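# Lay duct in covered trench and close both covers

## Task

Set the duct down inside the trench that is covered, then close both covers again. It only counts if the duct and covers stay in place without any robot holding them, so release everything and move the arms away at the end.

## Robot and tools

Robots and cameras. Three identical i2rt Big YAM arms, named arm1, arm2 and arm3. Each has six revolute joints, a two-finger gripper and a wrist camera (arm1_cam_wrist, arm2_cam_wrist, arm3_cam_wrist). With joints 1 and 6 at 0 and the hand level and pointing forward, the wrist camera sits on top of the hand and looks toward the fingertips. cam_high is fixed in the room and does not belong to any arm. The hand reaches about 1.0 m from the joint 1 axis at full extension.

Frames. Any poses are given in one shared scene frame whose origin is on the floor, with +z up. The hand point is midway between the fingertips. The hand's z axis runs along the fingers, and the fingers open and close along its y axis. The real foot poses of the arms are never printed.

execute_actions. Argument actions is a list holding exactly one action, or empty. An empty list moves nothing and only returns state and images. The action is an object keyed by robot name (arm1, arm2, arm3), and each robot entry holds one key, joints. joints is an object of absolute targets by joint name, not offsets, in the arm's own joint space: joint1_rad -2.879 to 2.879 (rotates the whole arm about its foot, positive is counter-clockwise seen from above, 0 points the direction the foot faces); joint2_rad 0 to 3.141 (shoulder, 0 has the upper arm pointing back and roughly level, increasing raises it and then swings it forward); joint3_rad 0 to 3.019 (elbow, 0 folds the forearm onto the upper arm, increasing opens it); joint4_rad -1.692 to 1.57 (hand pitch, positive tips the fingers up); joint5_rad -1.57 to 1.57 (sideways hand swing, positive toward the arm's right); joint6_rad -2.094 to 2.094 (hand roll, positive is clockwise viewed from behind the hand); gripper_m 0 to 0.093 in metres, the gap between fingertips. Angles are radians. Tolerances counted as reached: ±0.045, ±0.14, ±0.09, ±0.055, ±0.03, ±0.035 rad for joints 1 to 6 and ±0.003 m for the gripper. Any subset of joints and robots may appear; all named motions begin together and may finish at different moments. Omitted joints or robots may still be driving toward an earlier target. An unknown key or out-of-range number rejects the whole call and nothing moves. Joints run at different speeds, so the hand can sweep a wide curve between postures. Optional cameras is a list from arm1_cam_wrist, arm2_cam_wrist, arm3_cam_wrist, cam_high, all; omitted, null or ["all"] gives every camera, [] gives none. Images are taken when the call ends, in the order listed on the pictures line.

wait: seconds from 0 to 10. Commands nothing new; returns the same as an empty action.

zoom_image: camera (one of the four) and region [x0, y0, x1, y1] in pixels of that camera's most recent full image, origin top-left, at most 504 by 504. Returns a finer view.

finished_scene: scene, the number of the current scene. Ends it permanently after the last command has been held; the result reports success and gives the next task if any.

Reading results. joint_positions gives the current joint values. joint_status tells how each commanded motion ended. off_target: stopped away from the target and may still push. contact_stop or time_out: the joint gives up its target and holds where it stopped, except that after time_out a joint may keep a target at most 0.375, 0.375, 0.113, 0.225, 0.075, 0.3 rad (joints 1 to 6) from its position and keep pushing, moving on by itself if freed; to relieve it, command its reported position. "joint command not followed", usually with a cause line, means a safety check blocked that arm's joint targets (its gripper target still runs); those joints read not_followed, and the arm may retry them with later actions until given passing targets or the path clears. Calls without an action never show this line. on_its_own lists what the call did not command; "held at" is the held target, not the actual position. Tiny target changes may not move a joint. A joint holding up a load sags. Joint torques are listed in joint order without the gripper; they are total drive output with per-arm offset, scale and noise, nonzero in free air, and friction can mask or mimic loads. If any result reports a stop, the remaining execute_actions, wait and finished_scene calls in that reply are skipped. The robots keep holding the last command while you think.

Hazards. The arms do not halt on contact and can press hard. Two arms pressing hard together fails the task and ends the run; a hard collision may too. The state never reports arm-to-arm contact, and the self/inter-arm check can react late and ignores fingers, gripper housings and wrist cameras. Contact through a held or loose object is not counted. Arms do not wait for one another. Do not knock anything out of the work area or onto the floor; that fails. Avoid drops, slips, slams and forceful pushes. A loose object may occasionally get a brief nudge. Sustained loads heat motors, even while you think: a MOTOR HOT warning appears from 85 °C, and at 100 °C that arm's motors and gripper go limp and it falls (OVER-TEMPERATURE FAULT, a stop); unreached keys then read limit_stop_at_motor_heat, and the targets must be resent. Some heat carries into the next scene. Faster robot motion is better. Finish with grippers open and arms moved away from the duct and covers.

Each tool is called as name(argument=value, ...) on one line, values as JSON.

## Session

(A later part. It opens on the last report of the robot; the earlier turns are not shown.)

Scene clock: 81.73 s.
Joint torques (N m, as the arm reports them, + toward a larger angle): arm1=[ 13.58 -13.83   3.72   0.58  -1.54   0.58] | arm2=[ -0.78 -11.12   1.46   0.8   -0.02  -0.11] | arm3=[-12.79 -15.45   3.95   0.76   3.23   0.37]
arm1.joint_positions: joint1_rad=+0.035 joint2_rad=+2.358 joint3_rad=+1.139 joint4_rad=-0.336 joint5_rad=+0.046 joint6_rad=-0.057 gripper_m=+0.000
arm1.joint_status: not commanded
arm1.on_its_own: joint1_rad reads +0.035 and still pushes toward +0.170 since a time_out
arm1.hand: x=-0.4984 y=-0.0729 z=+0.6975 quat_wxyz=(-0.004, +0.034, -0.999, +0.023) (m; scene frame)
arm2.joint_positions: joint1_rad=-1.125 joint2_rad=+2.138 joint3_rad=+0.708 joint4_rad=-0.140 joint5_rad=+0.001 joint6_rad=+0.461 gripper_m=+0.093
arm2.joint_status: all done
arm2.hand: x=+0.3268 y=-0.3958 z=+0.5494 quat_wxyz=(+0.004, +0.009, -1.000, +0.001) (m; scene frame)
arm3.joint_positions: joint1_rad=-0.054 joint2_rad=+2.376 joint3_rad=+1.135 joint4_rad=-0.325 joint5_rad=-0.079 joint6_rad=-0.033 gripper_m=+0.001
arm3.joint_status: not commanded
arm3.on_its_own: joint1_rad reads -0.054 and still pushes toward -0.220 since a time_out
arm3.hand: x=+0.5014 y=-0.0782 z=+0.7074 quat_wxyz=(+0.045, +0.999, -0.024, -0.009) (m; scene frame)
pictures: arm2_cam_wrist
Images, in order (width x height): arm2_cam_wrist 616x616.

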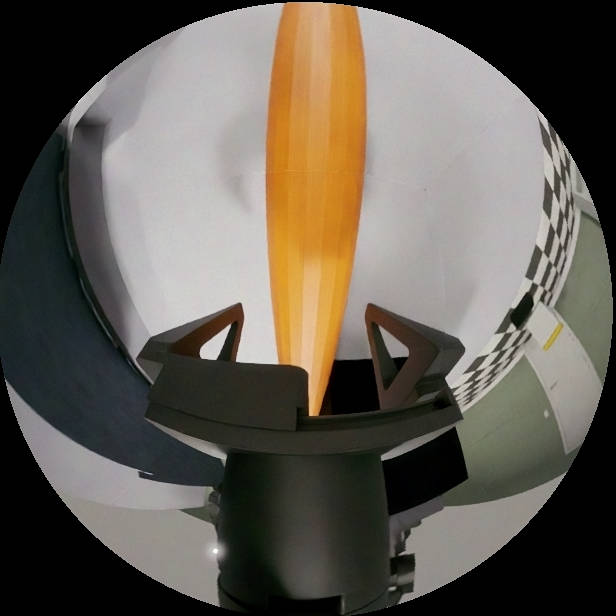

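Centered. Descend and grip.

execute_actions(actions=[{"arm2":{"joints":{"joint2_rad":2.38,"joint3_rad":0.77,"joint4_rad":0.04}}}], cameras=["arm2_cam_wrist"])

execute_actions(actions=[{"arm2":{"joints":{"gripper_m":0.03}}}], cameras=["arm2_cam_wrist"])

Scene clock: 83.03 s.
Joint torques (N m, as the arm reports them, + toward a larger angle): arm1=[ 13.5  -13.88   3.77   0.58  -1.51   0.56] | arm2=[ -0.45 -12.29  -0.15   0.8    0.07  -0.08] | arm3=[-12.83 -15.51   3.94   0.78   3.23   0.38]
arm1.joint_positions: joint1_rad=+0.035 joint2_rad=+2.358 joint3_rad=+1.139 joint4_rad=-0.336 joint5_rad=+0.046 joint6_rad=-0.057 gripper_m=+0.000
arm1.joint_status: not commanded
arm1.on_its_own: joint1_rad reads +0.035 and still pushes toward +0.170 since a time_out
arm1.hand: x=-0.4984 y=-0.0729 z=+0.6975 quat_wxyz=(-0.004, +0.034, -0.999, +0.023) (m; scene frame)
arm2.joint_positions: joint1_rad=-1.129 joint2_rad=+2.373 joint3_rad=+0.768 joint4_rad=+0.031 joint5_rad=-0.001 joint6_rad=+0.458 gripper_m=+0.093
arm2.joint_status: all done
arm2.hand: x=+0.3187 y=-0.4006 z=+0.4774 quat_wxyz=(+0.006, +0.009, -1.000, +0.001) (m; scene frame)
arm3.joint_positions: joint1_rad=-0.054 joint2_rad=+2.376 joint3_rad=+1.135 joint4_rad=-0.325 joint5_rad=-0.079 joint6_rad=-0.033 gripper_m=+0.001
arm3.joint_status: not commanded
arm3.on_its_own: joint1_rad reads -0.054 and still pushes toward -0.220 since a time_out
arm3.hand: x=+0.5014 y=-0.0782 z=+0.7074 quat_wxyz=(+0.045, +0.999, -0.024, -0.009) (m; scene frame)
pictures: arm2_cam_wrist
Images, in order (width x height): arm2_cam_wrist 616x616.

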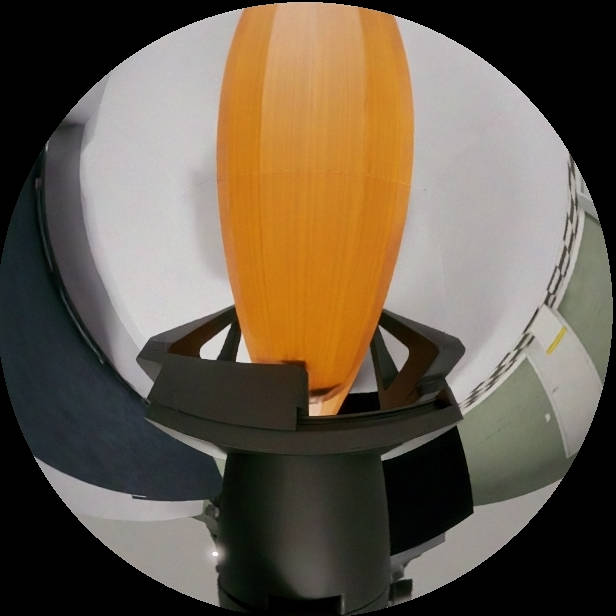

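Scene clock: 83.67 s.
Joint torques (N m, as the arm reports them, + toward a larger angle): arm1=[ 13.48 -13.95   3.77   0.55  -1.52   0.57] | arm2=[ -0.62 -12.27  -0.35   0.7    0.26  -0.12] | arm3=[-12.76 -15.41   3.93   0.77   3.22   0.38]
arm1.joint_positions: joint1_rad=+0.035 joint2_rad=+2.358 joint3_rad=+1.139 joint4_rad=-0.336 joint5_rad=+0.046 joint6_rad=-0.057 gripper_m=+0.000
arm1.joint_status: not commanded
arm1.on_its_own: joint1_rad reads +0.035 and still pushes toward +0.170 since a time_out
arm1.hand: x=-0.4984 y=-0.0729 z=+0.6975 quat_wxyz=(-0.004, +0.034, -0.999, +0.023) (m; scene frame)
arm2.joint_positions: joint1_rad=-1.127 joint2_rad=+2.373 joint3_rad=+0.769 joint4_rad=+0.033 joint5_rad=-0.006 joint6_rad=+0.462 gripper_m=+0.074
arm2.joint_status: gripper_m off_target (ended at +0.074, target +0.030)
arm2.hand: x=+0.3193 y=-0.3988 z=+0.4772 quat_wxyz=(+0.006, +0.008, -1.000, -0.002) (m; scene frame)
arm3.joint_positions: joint1_rad=-0.054 joint2_rad=+2.376 joint3_rad=+1.135 joint4_rad=-0.325 joint5_rad=-0.079 joint6_rad=-0.033 gripper_m=+0.001
arm3.joint_status: not commanded
arm3.on_its_own: joint1_rad reads -0.054 and still pushes toward -0.220 since a time_out
arm3.hand: x=+0.5014 y=-0.0782 z=+0.7074 quat_wxyz=(+0.045, +0.999, -0.024, -0.009) (m; scene frame)
pictures: arm2_cam_wrist
Images, in order (width x height): arm2_cam_wrist 616x616.

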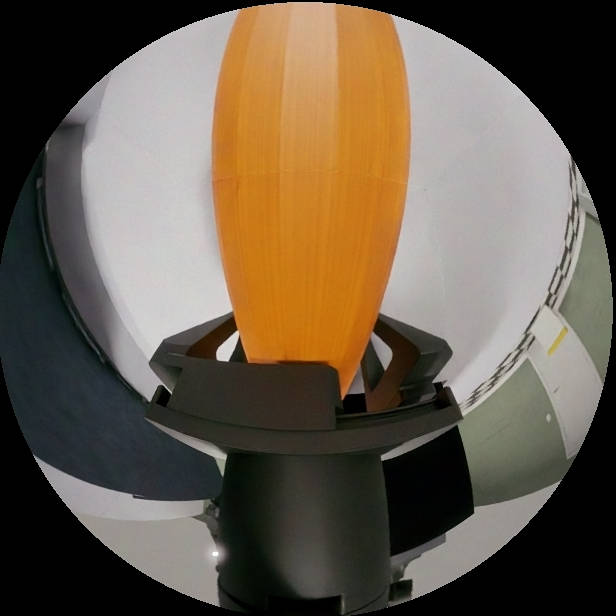

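execute_actions(actions=[{"arm2":{"joints":{"joint1_rad":-0.88,"joint6_rad":0.69,"joint2_rad":2.36,"joint3_rad":0.9,"joint4_rad":-0.11}}}], cameras=["cam_high"])

execute_actions(actions=[{"arm2":{"joints":{"joint1_rad":-0.74,"joint6_rad":0.83,"joint2_rad":2.4,"joint3_rad":1.05,"joint4_rad":-0.22}}}], cameras=["cam_high"])

Scene clock: 87.53 s.
Joint torques (N m, as the arm reports them, + toward a larger angle): arm1=[ 13.46 -13.74   3.76   0.56  -1.53   0.56] | arm2=[ -2.4  -15.4    0.51   0.33  -0.06   0.67] | arm3=[-12.78 -15.51   3.93   0.77   3.23   0.38]
arm1.joint_positions: joint1_rad=+0.035 joint2_rad=+2.358 joint3_rad=+1.139 joint4_rad=-0.336 joint5_rad=+0.046 joint6_rad=-0.057 gripper_m=+0.000
arm1.joint_status: not commanded
arm1.on_its_own: joint1_rad reads +0.035 and still pushes toward +0.170 since a time_out
arm1.hand: x=-0.4984 y=-0.0729 z=+0.6975 quat_wxyz=(-0.004, +0.034, -0.999, +0.023) (m; scene frame)
arm2.joint_positions: joint1_rad=-0.867 joint2_rad=+2.373 joint3_rad=+0.904 joint4_rad=-0.109 joint5_rad=+0.002 joint6_rad=+0.624 gripper_m=+0.074
arm2.joint_status: joint6_rad time_out (moved +0.162 of +0.228); the others done
arm2.on_its_own: joint6_rad reads +0.624 and still pushes toward +0.690 since a time_out
arm2.hand: x=+0.3081 y=-0.2966 z=+0.4791 quat_wxyz=(+0.006, +0.057, -0.998, +0.003) (m; scene frame)
arm3.joint_positions: joint1_rad=-0.054 joint2_rad=+2.376 joint3_rad=+1.135 joint4_rad=-0.325 joint5_rad=-0.079 joint6_rad=-0.033 gripper_m=+0.001
arm3.joint_status: not commanded
arm3.on_its_own: joint1_rad reads -0.054 and still pushes toward -0.220 since a time_out
arm3.hand: x=+0.5014 y=-0.0782 z=+0.7074 quat_wxyz=(+0.045, +0.999, -0.024, -0.009) (m; scene frame)
pictures: cam_high
Images, in order (width x height): cam_high 896x504.

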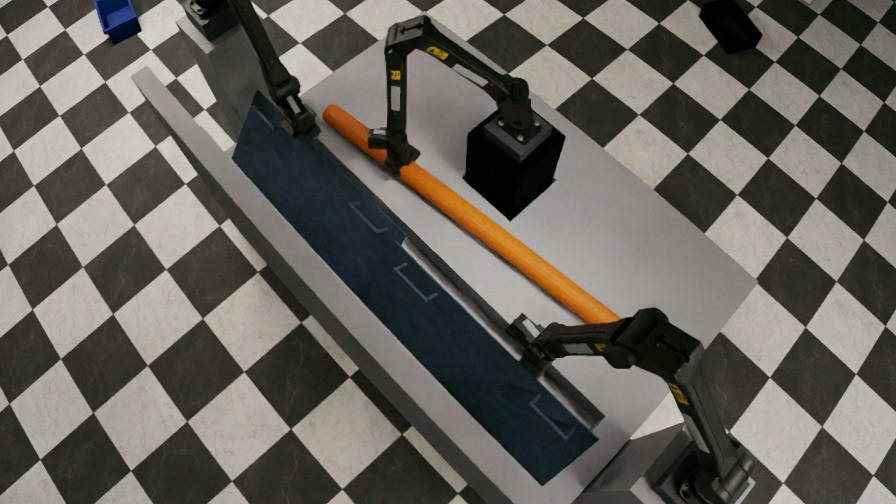

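not run: a stop came earlier in this reply.

execute_actions(actions=[{"arm2":{"joints":{"joint1_rad":-0.8,"joint6_rad":0.95,"joint2_rad":2.38,"joint3_rad":0.97,"joint4_rad":-0.16}}}], cameras=["cam_high"])

Scene clock: 90.03 s.
Joint torques (N m, as the arm reports them, + toward a larger angle): arm1=[ 13.62 -13.77   3.77   0.5   -1.52   0.56] | arm2=[ -1.87 -14.7    2.92   0.33  -0.53   2.49] | arm3=[-12.76 -15.44   3.95   0.78   3.22   0.38]
arm1.joint_positions: joint1_rad=+0.035 joint2_rad=+2.358 joint3_rad=+1.139 joint4_rad=-0.336 joint5_rad=+0.046 joint6_rad=-0.057 gripper_m=+0.000
arm1.joint_status: not commanded
arm1.on_its_own: joint1_rad reads +0.035 and still pushes toward +0.170 since a time_out
arm1.hand: x=-0.4984 y=-0.0729 z=+0.6975 quat_wxyz=(-0.004, +0.034, -0.999, +0.023) (m; scene frame)
arm2.joint_positions: joint1_rad=-0.793 joint2_rad=+2.378 joint3_rad=+0.951 joint4_rad=-0.160 joint5_rad=+0.014 joint6_rad=+0.704 gripper_m=+0.074
arm2.joint_status: joint6_rad time_out (moved +0.080 of +0.326); the others done
arm2.on_its_own: joint6_rad reads +0.704 and still pushes toward +0.950 since a time_out
arm2.hand: x=+0.3001 y=-0.2673 z=+0.4794 quat_wxyz=(+0.005, +0.054, -0.998, +0.011) (m; scene frame)
arm3.joint_positions: joint1_rad=-0.054 joint2_rad=+2.376 joint3_rad=+1.135 joint4_rad=-0.325 joint5_rad=-0.079 joint6_rad=-0.033 gripper_m=+0.001
arm3.joint_status: not commanded
arm3.on_its_own: joint1_rad reads -0.054 and still pushes toward -0.220 since a time_out
arm3.hand: x=+0.5014 y=-0.0782 z=+0.7074 quat_wxyz=(+0.045, +0.999, -0.024, -0.009) (m; scene frame)
pictures: cam_high
Images, in order (width x height): cam_high 896x504.

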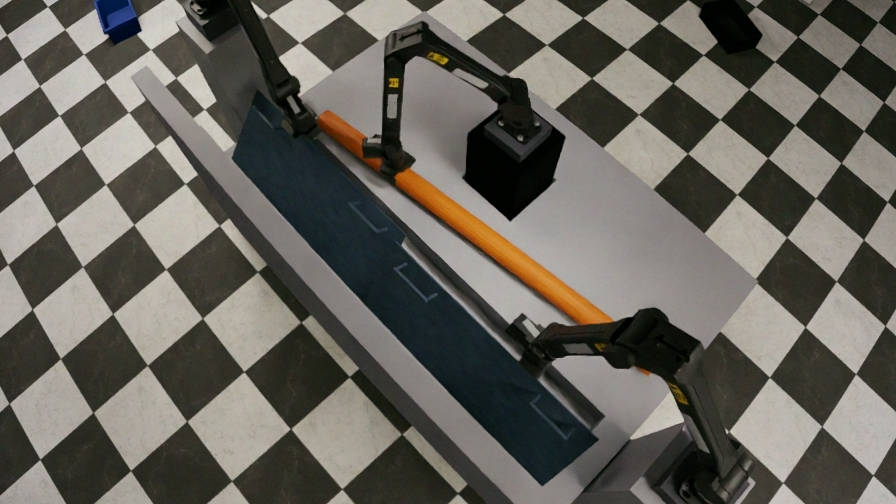

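execute_actions(actions=[{"arm2":{"joints":{"joint6_rad":0.7,"gripper_m":0.093}}}], cameras=[])

execute_actions(actions=[{"arm2":{"joints":{"joint2_rad":2.05,"joint3_rad":0.8,"joint4_rad":-0.32}}}], cameras=[])

execute_actions(actions=[{"arm2":{"joints":{"joint1_rad":0,"joint6_rad":1.46,"joint2_rad":2.0,"joint3_rad":0.46,"joint4_rad":-0.03}}}], cameras=["arm2_cam_wrist"])

Scene clock: 91.33 s.
Joint torques (N m, as the arm reports them, + toward a larger angle): arm1=[ 13.37 -14.     3.78   0.54  -1.53   0.57] | arm2=[ -1.87 -14.88   2.12   0.35  -0.1   -0.13] | arm3=[-12.77 -15.45   3.94   0.77   3.23   0.37]
arm1.joint_positions: joint1_rad=+0.035 joint2_rad=+2.358 joint3_rad=+1.139 joint4_rad=-0.336 joint5_rad=+0.046 joint6_rad=-0.057 gripper_m=+0.000
arm1.joint_status: not commanded
arm1.on_its_own: joint1_rad reads +0.035 and still pushes toward +0.170 since a time_out
arm1.hand: x=-0.4984 y=-0.0729 z=+0.6975 quat_wxyz=(-0.004, +0.034, -0.999, +0.023) (m; scene frame)
arm2.joint_positions: joint1_rad=-0.793 joint2_rad=+2.378 joint3_rad=+0.961 joint4_rad=-0.160 joint5_rad=+0.003 joint6_rad=+0.711 gripper_m=+0.093
arm2.joint_status: all done
arm2.hand: x=+0.3033 y=-0.2614 z=+0.4799 quat_wxyz=(+0.005, +0.050, -0.999, +0.004) (m; scene frame)
arm3.joint_positions: joint1_rad=-0.054 joint2_rad=+2.376 joint3_rad=+1.135 joint4_rad=-0.325 joint5_rad=-0.079 joint6_rad=-0.033 gripper_m=+0.001
arm3.joint_status: not commanded
arm3.on_its_own: joint1_rad reads -0.054 and still pushes toward -0.220 since a time_out
arm3.hand: x=+0.5014 y=-0.0782 z=+0.7074 quat_wxyz=(+0.045, +0.999, -0.024, -0.009) (m; scene frame)
pictures: none
No camera images: the call's "cameras" was empty. Leave "cameras" out to get every camera's image.

Scene clock: 92.47 s.
Joint torques (N m, as the arm reports them, + toward a larger angle): arm1=[ 13.4  -13.72   3.76   0.57  -1.52   0.58] | arm2=[ -1.89 -11.61   3.05   0.14   0.1   -0.1 ] | arm3=[-12.79 -15.42   3.94   0.77   3.23   0.37]
arm1.joint_positions: joint1_rad=+0.035 joint2_rad=+2.358 joint3_rad=+1.139 joint4_rad=-0.336 joint5_rad=+0.046 joint6_rad=-0.057 gripper_m=+0.000
arm1.joint_status: not commanded
arm1.on_its_own: joint1_rad reads +0.035 and still pushes toward +0.170 since a time_out
arm1.hand: x=-0.4984 y=-0.0729 z=+0.6975 quat_wxyz=(-0.004, +0.034, -0.999, +0.023) (m; scene frame)
arm2.joint_positions: joint1_rad=-0.793 joint2_rad=+2.037 joint3_rad=+0.798 joint4_rad=-0.314 joint5_rad=-0.002 joint6_rad=+0.710 gripper_m=+0.093
arm2.joint_status: all done
arm2.hand: x=+0.2913 y=-0.2736 z=+0.5914 quat_wxyz=(-0.001, +0.051, -0.999, -0.006) (m; scene frame)
arm3.joint_positions: joint1_rad=-0.054 joint2_rad=+2.376 joint3_rad=+1.135 joint4_rad=-0.325 joint5_rad=-0.079 joint6_rad=-0.033 gripper_m=+0.001
arm3.joint_status: not commanded
arm3.on_its_own: joint1_rad reads -0.054 and still pushes toward -0.220 since a time_out
arm3.hand: x=+0.5014 y=-0.0782 z=+0.7074 quat_wxyz=(+0.045, +0.999, -0.024, -0.009) (m; scene frame)
pictures: none
No camera images: the call's "cameras" was empty. Leave "cameras" out to get every camera's image.

Scene clock: 94.20 s.
Joint torques (N m, as the arm reports them, + toward a larger angle): arm1=[ 13.62 -13.87   3.73   0.56  -1.52   0.58] | arm2=[-0.74 -9.08  0.25  0.7   0.07  0.12] | arm3=[-12.79 -15.42   3.94   0.77   3.23   0.38]
arm1.joint_positions: joint1_rad=+0.035 joint2_rad=+2.358 joint3_rad=+1.139 joint4_rad=-0.336 joint5_rad=+0.046 joint6_rad=-0.057 gripper_m=+0.000
arm1.joint_status: not commanded
arm1.on_its_own: joint1_rad reads +0.035 and still pushes toward +0.170 since a time_out
arm1.hand: x=-0.4984 y=-0.0729 z=+0.6975 quat_wxyz=(-0.004, +0.034, -0.999, +0.023) (m; scene frame)
arm2.joint_positions: joint1_rad=-0.006 joint2_rad=+2.001 joint3_rad=+0.460 joint4_rad=-0.040 joint5_rad=+0.000 joint6_rad=+1.449 gripper_m=+0.093
arm2.joint_status: all done
arm2.hand: x=+0.0219 y=-0.3000 z=+0.5812 quat_wxyz=(+0.005, +0.075, -0.997, +0.005) (m; scene frame)
arm3.joint_positions: joint1_rad=-0.054 joint2_rad=+2.376 joint3_rad=+1.135 joint4_rad=-0.325 joint5_rad=-0.079 joint6_rad=-0.033 gripper_m=+0.001
arm3.joint_status: not commanded
arm3.on_its_own: joint1_rad reads -0.054 and still pushes toward -0.220 since a time_out
arm3.hand: x=+0.5014 y=-0.0782 z=+0.7074 quat_wxyz=(+0.045, +0.999, -0.024, -0.009) (m; scene frame)
pictures: arm2_cam_wrist
Images, in order (width x height): arm2_cam_wrist 616x616.

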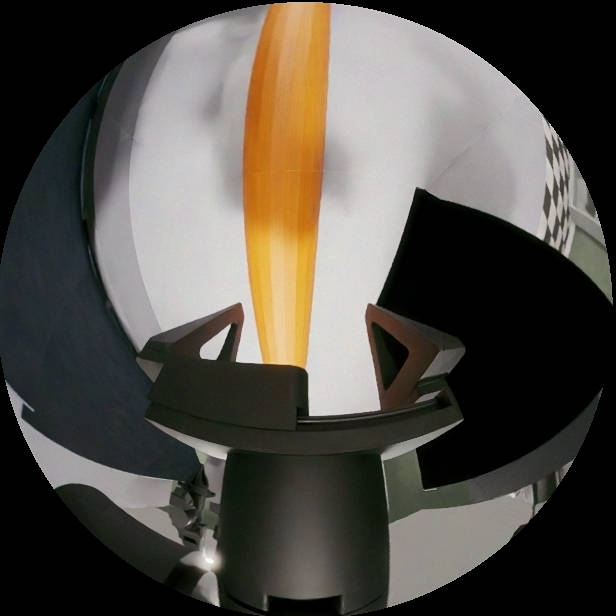

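execute_actions(actions=[{"arm2":{"joints":{"joint2_rad":2.15,"joint3_rad":0.49,"joint4_rad":0.09}}}], cameras=["arm2_cam_wrist"])

Scene clock: 95.30 s.
Joint torques (N m, as the arm reports them, + toward a larger angle): arm1=[ 13.5  -14.     3.77   0.57  -1.52   0.57] | arm2=[-0.75 -8.58 -0.73  0.77  0.08  0.1 ] | arm3=[-12.71 -15.49   3.93   0.76   3.23   0.38]
arm1.joint_positions: joint1_rad=+0.035 joint2_rad=+2.358 joint3_rad=+1.139 joint4_rad=-0.336 joint5_rad=+0.046 joint6_rad=-0.057 gripper_m=+0.000
arm1.joint_status: not commanded
arm1.on_its_own: joint1_rad reads +0.035 and still pushes toward +0.170 since a time_out
arm1.hand: x=-0.4984 y=-0.0729 z=+0.6975 quat_wxyz=(-0.004, +0.034, -0.999, +0.023) (m; scene frame)
arm2.joint_positions: joint1_rad=-0.006 joint2_rad=+2.137 joint3_rad=+0.489 joint4_rad=+0.080 joint5_rad=+0.000 joint6_rad=+1.450 gripper_m=+0.093
arm2.joint_status: all done
arm2.hand: x=+0.0216 y=-0.2965 z=+0.5494 quat_wxyz=(+0.004, +0.074, -0.997, -0.002) (m; scene frame)
arm3.joint_positions: joint1_rad=-0.054 joint2_rad=+2.376 joint3_rad=+1.135 joint4_rad=-0.325 joint5_rad=-0.079 joint6_rad=-0.033 gripper_m=+0.001
arm3.joint_status: not commanded
arm3.on_its_own: joint1_rad reads -0.054 and still pushes toward -0.220 since a time_out
arm3.hand: x=+0.5014 y=-0.0782 z=+0.7074 quat_wxyz=(+0.045, +0.999, -0.024, -0.009) (m; scene frame)
pictures: arm2_cam_wrist
Images, in order (width x height): arm2_cam_wrist 616x616.

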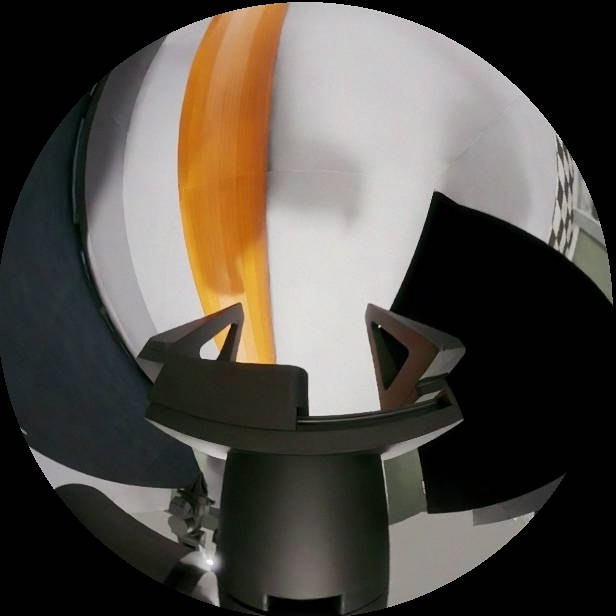

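execute_actions(actions=[{"arm2":{"joints":{"joint2_rad":2.0,"joint3_rad":0.44,"joint4_rad":-0.01,"joint6_rad":0}}}], cameras=[])

execute_actions(actions=[{"arm2":{"joints":{"joint2_rad":2.33,"joint3_rad":0.5,"joint4_rad":0.26}}}], cameras=["arm2_cam_wrist","cam_high"])

Scene clock: 97.57 s.
Joint torques (N m, as the arm reports them, + toward a larger angle): arm1=[ 13.38 -13.96   3.79   0.57  -1.51   0.59] | arm2=[-0.8  -8.91  0.14  0.12 -0.02 -0.11] | arm3=[-12.79 -15.4    3.94   0.77   3.23   0.37]
arm1.joint_positions: joint1_rad=+0.035 joint2_rad=+2.358 joint3_rad=+1.139 joint4_rad=-0.336 joint5_rad=+0.046 joint6_rad=-0.057 gripper_m=+0.000
arm1.joint_status: not commanded
arm1.on_its_own: joint1_rad reads +0.035 and still pushes toward +0.170 since a time_out
arm1.hand: x=-0.4984 y=-0.0729 z=+0.6975 quat_wxyz=(-0.004, +0.034, -0.999, +0.023) (m; scene frame)
arm2.joint_positions: joint1_rad=-0.006 joint2_rad=+1.999 joint3_rad=+0.441 joint4_rad=-0.001 joint5_rad=+0.000 joint6_rad=+0.010 gripper_m=+0.093
arm2.joint_status: all done
arm2.hand: x=+0.0220 y=-0.3020 z=+0.5814 quat_wxyz=(+0.000, +0.713, -0.701, -0.007) (m; scene frame)
arm3.joint_positions: joint1_rad=-0.054 joint2_rad=+2.376 joint3_rad=+1.135 joint4_rad=-0.325 joint5_rad=-0.079 joint6_rad=-0.033 gripper_m=+0.001
arm3.joint_status: not commanded
arm3.on_its_own: joint1_rad reads -0.054 and still pushes toward -0.220 since a time_out
arm3.hand: x=+0.5014 y=-0.0782 z=+0.7074 quat_wxyz=(+0.045, +0.999, -0.024, -0.009) (m; scene frame)
pictures: none
No camera images: the call's "cameras" was empty. Leave "cameras" out to get every camera's image.

Scene clock: 98.67 s.
Joint torques (N m, as the arm reports them, + toward a larger angle): arm1=[ 13.54 -13.84   3.8    0.61  -1.52   0.58] | arm2=[-0.79 -9.24 -2.55  0.86 -0.03 -0.11] | arm3=[-12.76 -15.45   3.95   0.76   3.22   0.37]
arm1.joint_positions: joint1_rad=+0.035 joint2_rad=+2.358 joint3_rad=+1.139 joint4_rad=-0.336 joint5_rad=+0.046 joint6_rad=-0.057 gripper_m=+0.000
arm1.joint_status: not commanded
arm1.on_its_own: joint1_rad reads +0.035 and still pushes toward +0.170 since a time_out
arm1.hand: x=-0.4984 y=-0.0729 z=+0.6975 quat_wxyz=(-0.004, +0.034, -0.999, +0.023) (m; scene frame)
arm2.joint_positions: joint1_rad=-0.006 joint2_rad=+2.320 joint3_rad=+0.503 joint4_rad=+0.250 joint5_rad=+0.000 joint6_rad=+0.010 gripper_m=+0.093
arm2.joint_status: all done
arm2.hand: x=+0.0217 y=-0.3130 z=+0.5077 quat_wxyz=(+0.002, +0.713, -0.701, -0.004) (m; scene frame)
arm3.joint_positions: joint1_rad=-0.054 joint2_rad=+2.376 joint3_rad=+1.135 joint4_rad=-0.325 joint5_rad=-0.079 joint6_rad=-0.033 gripper_m=+0.001
arm3.joint_status: not commanded
arm3.on_its_own: joint1_rad reads -0.054 and still pushes toward -0.220 since a time_out
arm3.hand: x=+0.5014 y=-0.0782 z=+0.7074 quat_wxyz=(+0.045, +0.999, -0.024, -0.009) (m; scene frame)
pictures: arm2_cam_wrist, cam_high
Images, in order (width x height): arm2_cam_wrist 616x616, cam_high 896x504.

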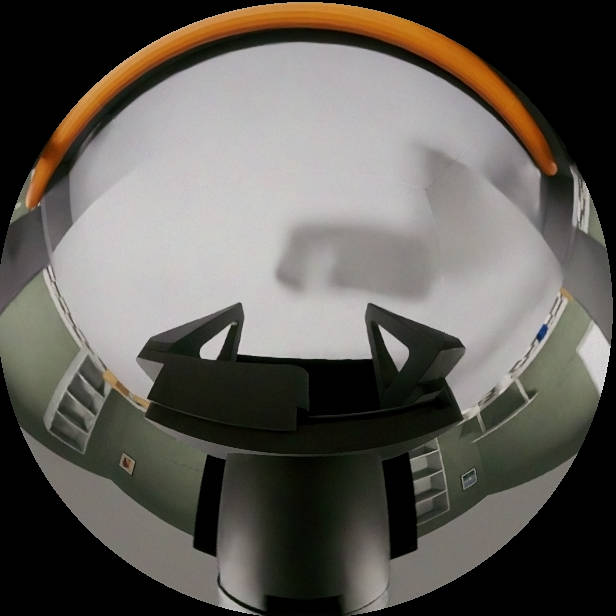

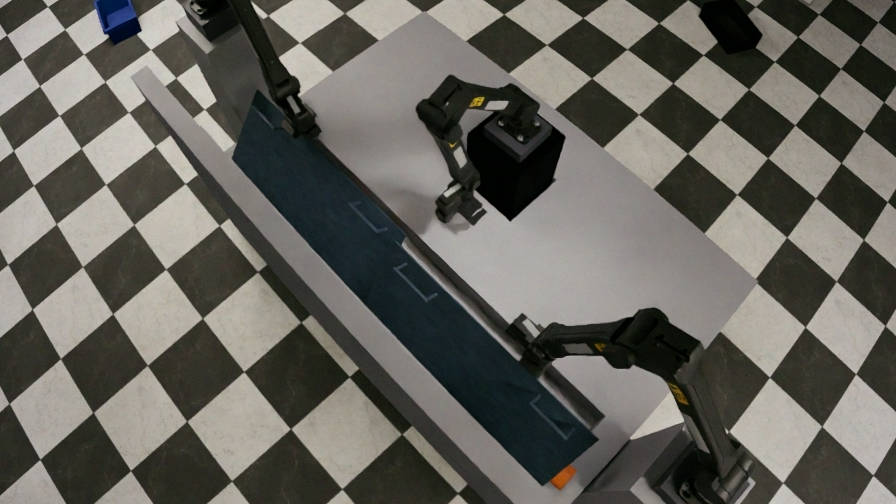

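execute_actions(actions=[{"arm2":{"joints":{"joint2_rad":1.8,"joint3_rad":0.9,"joint4_rad":-0.67,"joint6_rad":1.57}}}])

Scene clock: 100.93 s.
Joint torques (N m, as the arm reports them, + toward a larger angle): arm1=[ 13.47 -13.93   3.71   0.53  -1.52   0.59] | arm2=[ -0.99 -10.53   6.09   0.02   0.17   0.1 ] | arm3=[ -8.38 -14.17   3.85   0.88   1.63   0.42]
arm1.joint_positions: joint1_rad=+0.035 joint2_rad=+2.358 joint3_rad=+1.139 joint4_rad=-0.336 joint5_rad=+0.046 joint6_rad=-0.057 gripper_m=+0.000
arm1.joint_status: not commanded
arm1.on_its_own: joint1_rad reads +0.035 and still pushes toward +0.170 since a time_out
arm1.hand: x=-0.4984 y=-0.0729 z=+0.6975 quat_wxyz=(-0.004, +0.034, -0.999, +0.023) (m; scene frame)
arm2.joint_positions: joint1_rad=-0.002 joint2_rad=+1.775 joint3_rad=+0.899 joint4_rad=-0.661 joint5_rad=-0.003 joint6_rad=+1.560 gripper_m=+0.093
arm2.joint_status: all done
arm2.hand: x=+0.0163 y=-0.1323 z=+0.7108 quat_wxyz=(+0.006, +0.021, -1.000, -0.017) (m; scene frame)
arm3.joint_positions: joint1_rad=-0.114 joint2_rad=+2.360 joint3_rad=+1.138 joint4_rad=-0.326 joint5_rad=-0.039 joint6_rad=-0.035 gripper_m=+0.001
arm3.joint_status: not commanded
arm3.on_its_own: joint1_rad reads -0.114 and still pushes toward -0.220 since a time_out; joint1_rad moved -0.060 toward your old target -0.220
arm3.hand: x=+0.4968 y=-0.0423 z=+0.7142 quat_wxyz=(+0.025, +0.998, -0.053, -0.018) (m; scene frame)
pictures: arm1_cam_wrist, arm2_cam_wrist, arm3_cam_wrist, cam_high
Images, in order (width x height): arm1_cam_wrist 616x616, arm2_cam_wrist 616x616, arm3_cam_wrist 616x616, cam_high 896x504.

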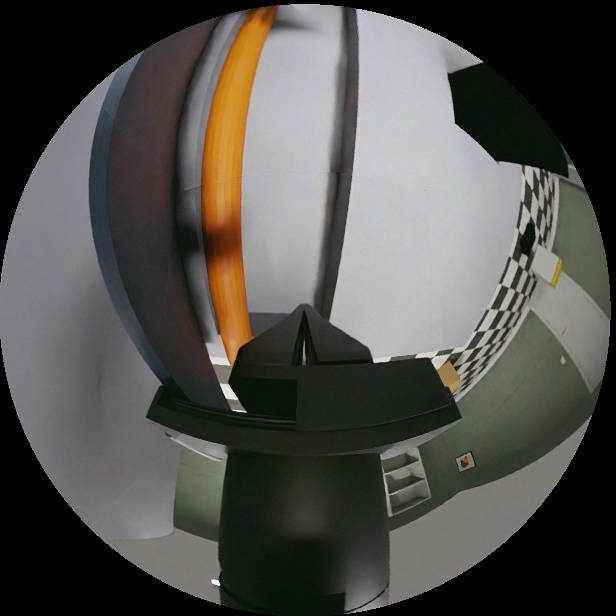

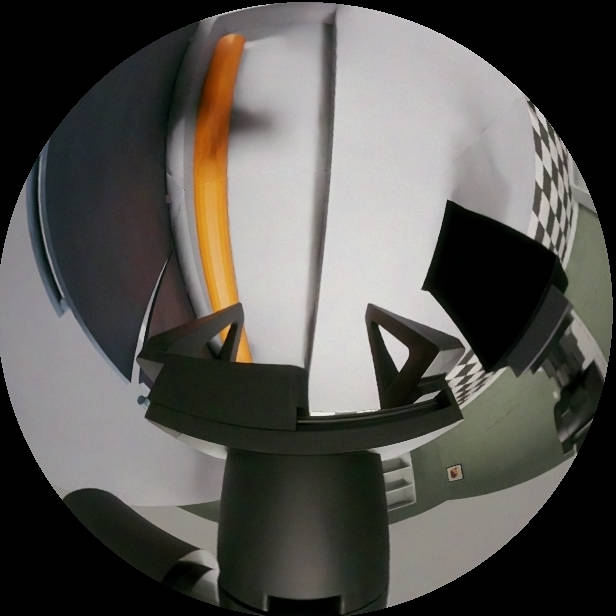

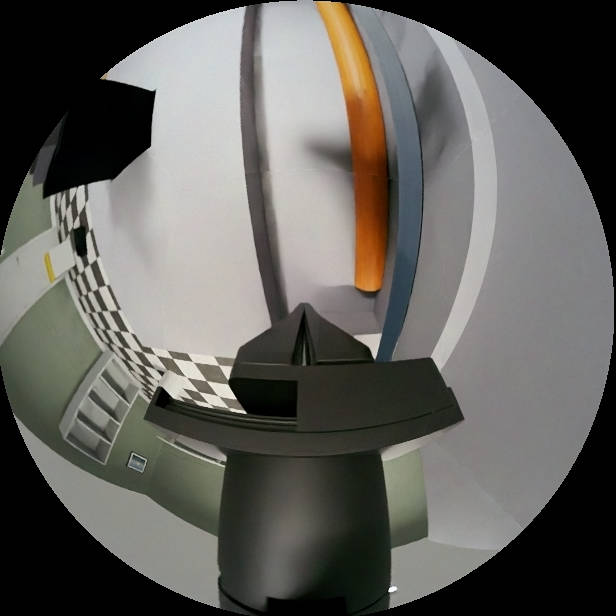

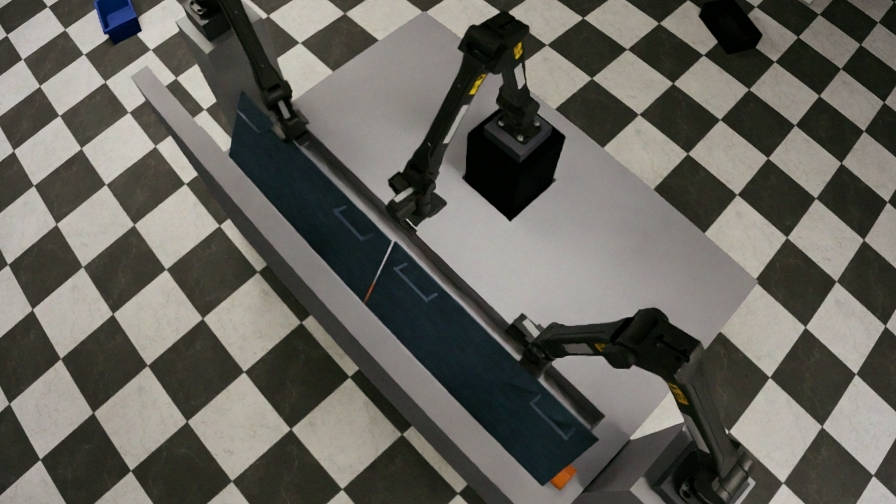

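execute_actions(actions=[{"arm3":{"joints":{"joint1_rad":-0.4}},"arm2":{"joints":{"joint1_rad":-0.3,"joint2_rad":1.5,"joint3_rad":0.7,"joint4_rad":-0.77,"joint6_rad":1.27}}}], cameras=["cam_high","arm3_cam_wrist"])

Scene clock: 103.30 s.
Joint torques (N m, as the arm reports them, + toward a larger angle): arm1=[ 13.49 -14.01   3.74   0.56  -1.53   0.58] | arm2=[-1.29 -7.81  6.7   0.22  0.07 -0.11] | arm3=[-19.29 -13.12   4.15   0.98   3.42   0.82]
arm1.joint_positions: joint1_rad=+0.035 joint2_rad=+2.358 joint3_rad=+1.139 joint4_rad=-0.336 joint5_rad=+0.046 joint6_rad=-0.057 gripper_m=+0.000
arm1.joint_status: not commanded
arm1.on_its_own: joint1_rad reads +0.035 and still pushes toward +0.170 since a time_out
arm1.hand: x=-0.4984 y=-0.0729 z=+0.6975 quat_wxyz=(-0.004, +0.034, -0.999, +0.023) (m; scene frame)
arm2.joint_positions: joint1_rad=-0.300 joint2_rad=+1.491 joint3_rad=+0.698 joint4_rad=-0.766 joint5_rad=-0.001 joint6_rad=+1.280 gripper_m=+0.093
arm2.joint_status: all done
arm2.hand: x=+0.1172 y=-0.2314 z=+0.7571 quat_wxyz=(+0.003, +0.012, -1.000, -0.005) (m; scene frame)
arm3.joint_positions: joint1_rad=-0.146 joint2_rad=+2.348 joint3_rad=+1.135 joint4_rad=-0.329 joint5_rad=-0.084 joint6_rad=-0.072 gripper_m=+0.001
arm3.joint_status: joint1_rad time_out (moved -0.032 of -0.286)
arm3.on_its_own: joint1_rad reads -0.146 and still pushes toward -0.400 since a time_out
arm3.hand: x=+0.4959 y=-0.0345 z=+0.7195 quat_wxyz=(+0.046, +0.997, -0.050, -0.024) (m; scene frame)
pictures: arm3_cam_wrist, cam_high
Images, in order (width x height): arm3_cam_wrist 616x616, cam_high 896x504.

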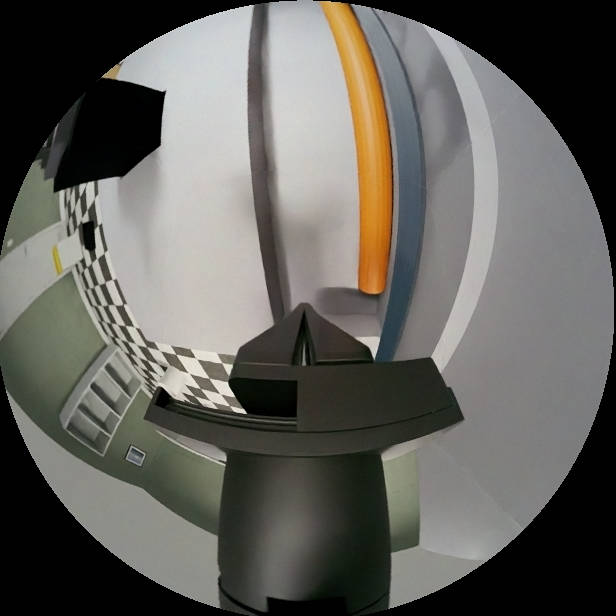

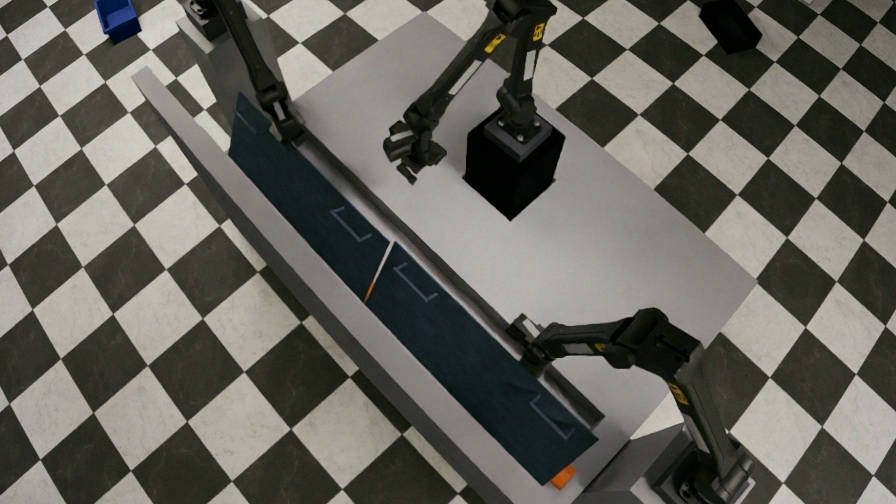

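execute_actions(actions=[{"arm3":{"joints":{"joint1_rad":-0.2}},"arm2":{"joints":{"joint1_rad":-0.13,"joint2_rad":1.7,"joint3_rad":1.88,"joint4_rad":-1.68,"joint6_rad":1.45,"gripper_m":0.06}}}], cameras=[])

execute_actions(actions=[{"arm2":{"joints":{"joint2_rad":2.2}}}], cameras=["arm2_cam_wrist","cam_high"])

Scene clock: 105.77 s.
Joint torques (N m, as the arm reports them, + toward a larger angle): arm1=[ 13.52 -13.86   3.72   0.58  -1.53   0.57] | arm2=[ -1.39 -14.93  12.15   0.07   0.07   0.1 ] | arm3=[ -5.94 -13.37   4.14   1.01   1.73   0.63]
arm1.joint_positions: joint1_rad=+0.035 joint2_rad=+2.358 joint3_rad=+1.139 joint4_rad=-0.336 joint5_rad=+0.046 joint6_rad=-0.057 gripper_m=+0.000
arm1.joint_status: not commanded
arm1.on_its_own: joint1_rad reads +0.035 and still pushes toward +0.170 since a time_out
arm1.hand: x=-0.4984 y=-0.0729 z=+0.6975 quat_wxyz=(-0.004, +0.034, -0.999, +0.023) (m; scene frame)
arm2.joint_positions: joint1_rad=-0.127 joint2_rad=+1.697 joint3_rad=+1.849 joint4_rad=-1.670 joint5_rad=+0.000 joint6_rad=+1.440 gripper_m=+0.060
arm2.joint_status: all done
arm2.hand: x=+0.0820 y=-0.0246 z=+1.0717 quat_wxyz=(+0.001, +0.019, -0.999, -0.026) (m; scene frame)
arm3.joint_positions: joint1_rad=-0.126 joint2_rad=+2.351 joint3_rad=+1.135 joint4_rad=-0.329 joint5_rad=-0.041 joint6_rad=-0.054 gripper_m=+0.001
arm3.joint_status: joint1_rad time_out (moved +0.020 of -0.054)
arm3.on_its_own: joint1_rad reads -0.126 and still pushes toward -0.200 since a time_out
arm3.hand: x=+0.4968 y=-0.0366 z=+0.7178 quat_wxyz=(+0.026, +0.998, -0.050, -0.020) (m; scene frame)
pictures: none
No camera images: the call's "cameras" was empty. Leave "cameras" out to get every camera's image.

not run: a stop came earlier in this reply.

execute_actions(actions=[{"arm2":{"joints":{"joint2_rad":2.2,"joint3_rad":1.95}}}], cameras=["arm2_cam_wrist","cam_high"])

Scene clock: 107.03 s.
Joint torques (N m, as the arm reports them, + toward a larger angle): arm1=[ 13.42 -13.83   3.74   0.57  -1.53   0.58] | arm2=[ -1.45 -18.55  10.17  -0.34   0.15   0.13] | arm3=[ -5.9  -13.38   4.14   0.99   1.73   0.63]
arm1.joint_positions: joint1_rad=+0.035 joint2_rad=+2.358 joint3_rad=+1.139 joint4_rad=-0.336 joint5_rad=+0.046 joint6_rad=-0.057 gripper_m=+0.000
arm1.joint_status: not commanded
arm1.on_its_own: joint1_rad reads +0.035 and still pushes toward +0.170 since a time_out
arm1.hand: x=-0.4984 y=-0.0729 z=+0.6975 quat_wxyz=(-0.004, +0.034, -0.999, +0.023) (m; scene frame)
arm2.joint_positions: joint1_rad=-0.128 joint2_rad=+2.164 joint3_rad=+1.931 joint4_rad=-1.679 joint5_rad=-0.002 joint6_rad=+1.441 gripper_m=+0.060
arm2.joint_status: all done
arm2.hand: x=+0.0853 y=+0.0268 z=+0.8486 quat_wxyz=(+0.024, +0.018, -0.985, +0.169) (m; scene frame)
arm3.joint_positions: joint1_rad=-0.126 joint2_rad=+2.351 joint3_rad=+1.135 joint4_rad=-0.329 joint5_rad=-0.041 joint6_rad=-0.054 gripper_m=+0.001
arm3.joint_status: not commanded
arm3.on_its_own: joint1_rad reads -0.126 and still pushes toward -0.200 since a time_out
arm3.hand: x=+0.4968 y=-0.0366 z=+0.7178 quat_wxyz=(+0.026, +0.998, -0.050, -0.020) (m; scene frame)
pictures: arm2_cam_wrist, cam_high
Images, in order (width x height): arm2_cam_wrist 616x616, cam_high 896x504.

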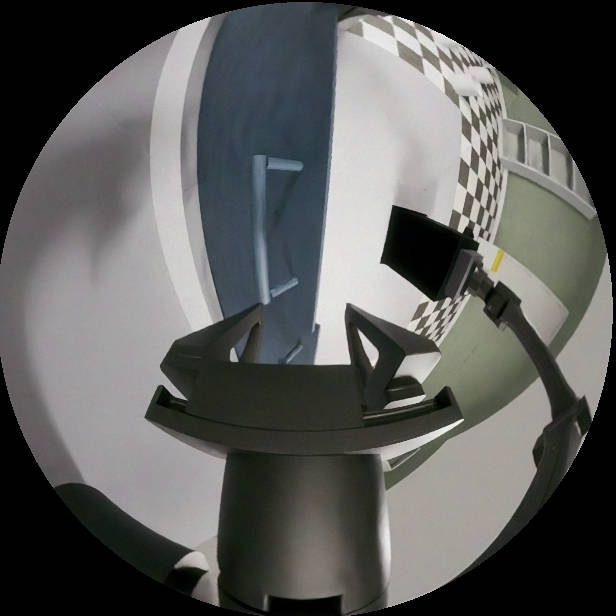

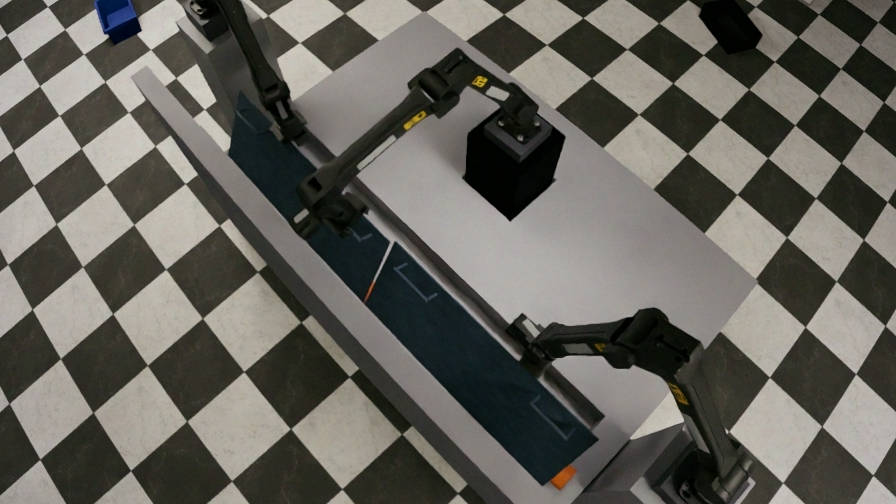

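execute_actions(actions=[{"arm3":{"joints":{"joint1_rad":-0.07}},"arm2":{"joints":{"joint1_rad":-0.16,"joint3_rad":1.88}}}], cameras=["arm2_cam_wrist"])

Scene clock: 108.50 s.
Joint torques (N m, as the arm reports them, + toward a larger angle): arm1=[ 13.52 -14.07   3.73   0.59  -1.55   0.57] | arm2=[ -1.64 -18.31   8.28  -0.53   0.13   0.13] | arm3=[ -0.03 -16.81   3.46   0.91   0.1    0.11]
arm1.joint_positions: joint1_rad=+0.035 joint2_rad=+2.358 joint3_rad=+1.139 joint4_rad=-0.336 joint5_rad=+0.046 joint6_rad=-0.057 gripper_m=+0.000
arm1.joint_status: not commanded
arm1.on_its_own: joint1_rad reads +0.035 and still pushes toward +0.170 since a time_out
arm1.hand: x=-0.4984 y=-0.0729 z=+0.6975 quat_wxyz=(-0.004, +0.034, -0.999, +0.023) (m; scene frame)
arm2.joint_positions: joint1_rad=-0.154 joint2_rad=+2.168 joint3_rad=+1.880 joint4_rad=-1.679 joint5_rad=-0.002 joint6_rad=+1.441 gripper_m=+0.060
arm2.joint_status: all done
arm2.hand: x=+0.0984 y=+0.0081 z=+0.8318 quat_wxyz=(+0.030, +0.005, -0.980, +0.196) (m; scene frame)
arm3.joint_positions: joint1_rad=-0.079 joint2_rad=+2.393 joint3_rad=+1.139 joint4_rad=-0.328 joint5_rad=+0.000 joint6_rad=-0.009 gripper_m=+0.001
arm3.joint_status: all done
arm3.hand: x=+0.5083 y=-0.0537 z=+0.6995 quat_wxyz=(+0.007, +0.999, -0.049, +0.001) (m; scene frame)
pictures: arm2_cam_wrist
Images, in order (width x height): arm2_cam_wrist 616x616.

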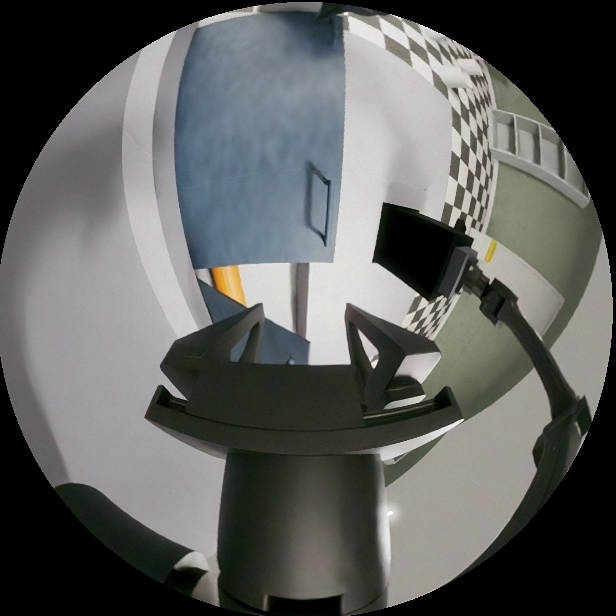

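execute_actions(actions=[{"arm2":{"joints":{"joint1_rad":0.235,"joint2_rad":1.9,"joint3_rad":2.03,"joint4_rad":-1.685,"joint6_rad":1.81,"gripper_m":0.06}},"arm3":{"joints":{"joint2_rad":0.6,"joint3_rad":1.3,"joint4_rad":-1.2}}}], cameras=[])

execute_actions(actions=[{"arm2":{"joints":{"joint2_rad":2.3}}}], cameras=["arm2_cam_wrist","cam_high"])

Scene clock: 110.70 s.
Joint torques (N m, as the arm reports them, + toward a larger angle): arm1=[ 13.4  -14.03   3.82   0.53  -1.51   0.57] | arm2=[ -0.98 -16.22   9.54   0.16   0.13   0.1 ] | arm3=[-0.04  1.52  9.    1.46  0.11  0.11]
arm1.joint_positions: joint1_rad=+0.035 joint2_rad=+2.358 joint3_rad=+1.139 joint4_rad=-0.336 joint5_rad=+0.046 joint6_rad=-0.057 gripper_m=+0.000
arm1.joint_status: not commanded
arm1.on_its_own: joint1_rad reads +0.035 and still pushes toward +0.170 since a time_out
arm1.hand: x=-0.4984 y=-0.0729 z=+0.6975 quat_wxyz=(-0.004, +0.034, -0.999, +0.023) (m; scene frame)
arm2.joint_positions: joint1_rad=+0.231 joint2_rad=+1.875 joint3_rad=+2.029 joint4_rad=-1.679 joint5_rad=-0.002 joint6_rad=+1.800 gripper_m=+0.060
arm2.joint_status: all done
arm2.hand: x=-0.1213 y=+0.0185 z=+1.0477 quat_wxyz=(+0.011, +0.018, -1.000, -0.021) (m; scene frame)
arm3.joint_positions: joint1_rad=-0.079 joint2_rad=+0.594 joint3_rad=+1.278 joint4_rad=-1.183 joint5_rad=+0.000 joint6_rad=-0.009 gripper_m=+0.001
arm3.joint_status: all done
arm3.hand: x=+0.7189 y=-0.0657 z=+1.4907 quat_wxyz=(-0.024, +0.856, -0.045, -0.514) (m; scene frame)
pictures: none
No camera images: the call's "cameras" was empty. Leave "cameras" out to get every camera's image.

Scene clock: 111.83 s.
Joint torques (N m, as the arm reports them, + toward a larger angle): arm1=[ 13.46 -13.87   3.79   0.55  -1.53   0.58] | arm2=[ -1.78 -21.05   9.99  -0.37   0.04   0.13] | arm3=[0.02 1.55 9.   1.41 0.1  0.11]
arm1.joint_positions: joint1_rad=+0.035 joint2_rad=+2.358 joint3_rad=+1.139 joint4_rad=-0.336 joint5_rad=+0.046 joint6_rad=-0.057 gripper_m=+0.000
arm1.joint_status: not commanded
arm1.on_its_own: joint1_rad reads +0.035 and still pushes toward +0.170 since a time_out
arm1.hand: x=-0.4984 y=-0.0729 z=+0.6975 quat_wxyz=(-0.004, +0.034, -0.999, +0.023) (m; scene frame)
arm2.joint_positions: joint1_rad=+0.243 joint2_rad=+2.283 joint3_rad=+2.011 joint4_rad=-1.688 joint5_rad=+0.000 joint6_rad=+1.801 gripper_m=+0.060
arm2.joint_status: all done
arm2.hand: x=-0.1318 y=+0.0229 z=+0.8059 quat_wxyz=(-0.044, +0.024, -0.981, +0.188) (m; scene frame)
arm3.joint_positions: joint1_rad=-0.079 joint2_rad=+0.594 joint3_rad=+1.278 joint4_rad=-1.183 joint5_rad=+0.000 joint6_rad=-0.009 gripper_m=+0.001
arm3.joint_status: not commanded
arm3.hand: x=+0.7189 y=-0.0657 z=+1.4907 quat_wxyz=(-0.024, +0.856, -0.045, -0.514) (m; scene frame)
pictures: arm2_cam_wrist, cam_high
Images, in order (width x height): arm2_cam_wrist 616x616, cam_high 896x504.

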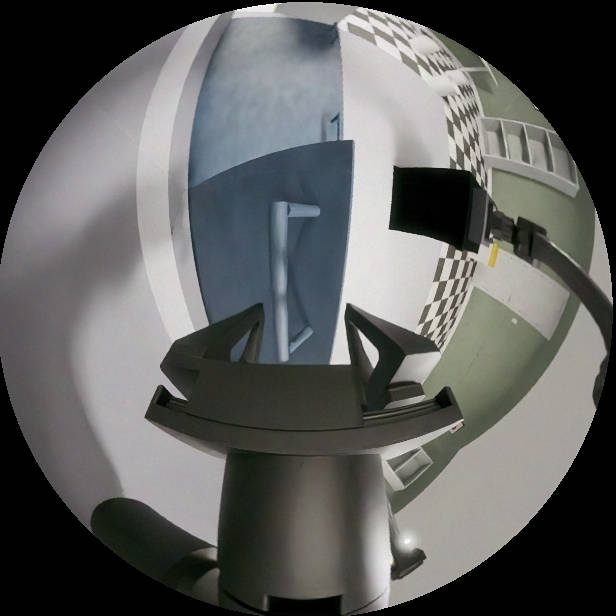

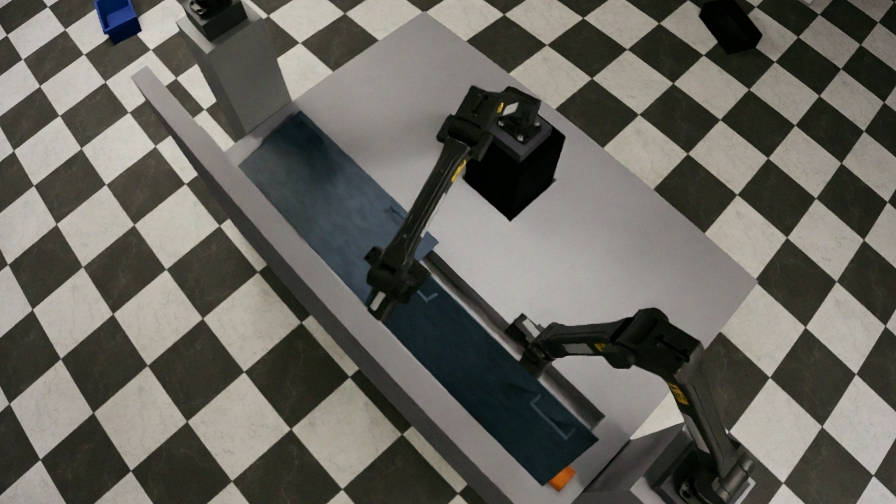

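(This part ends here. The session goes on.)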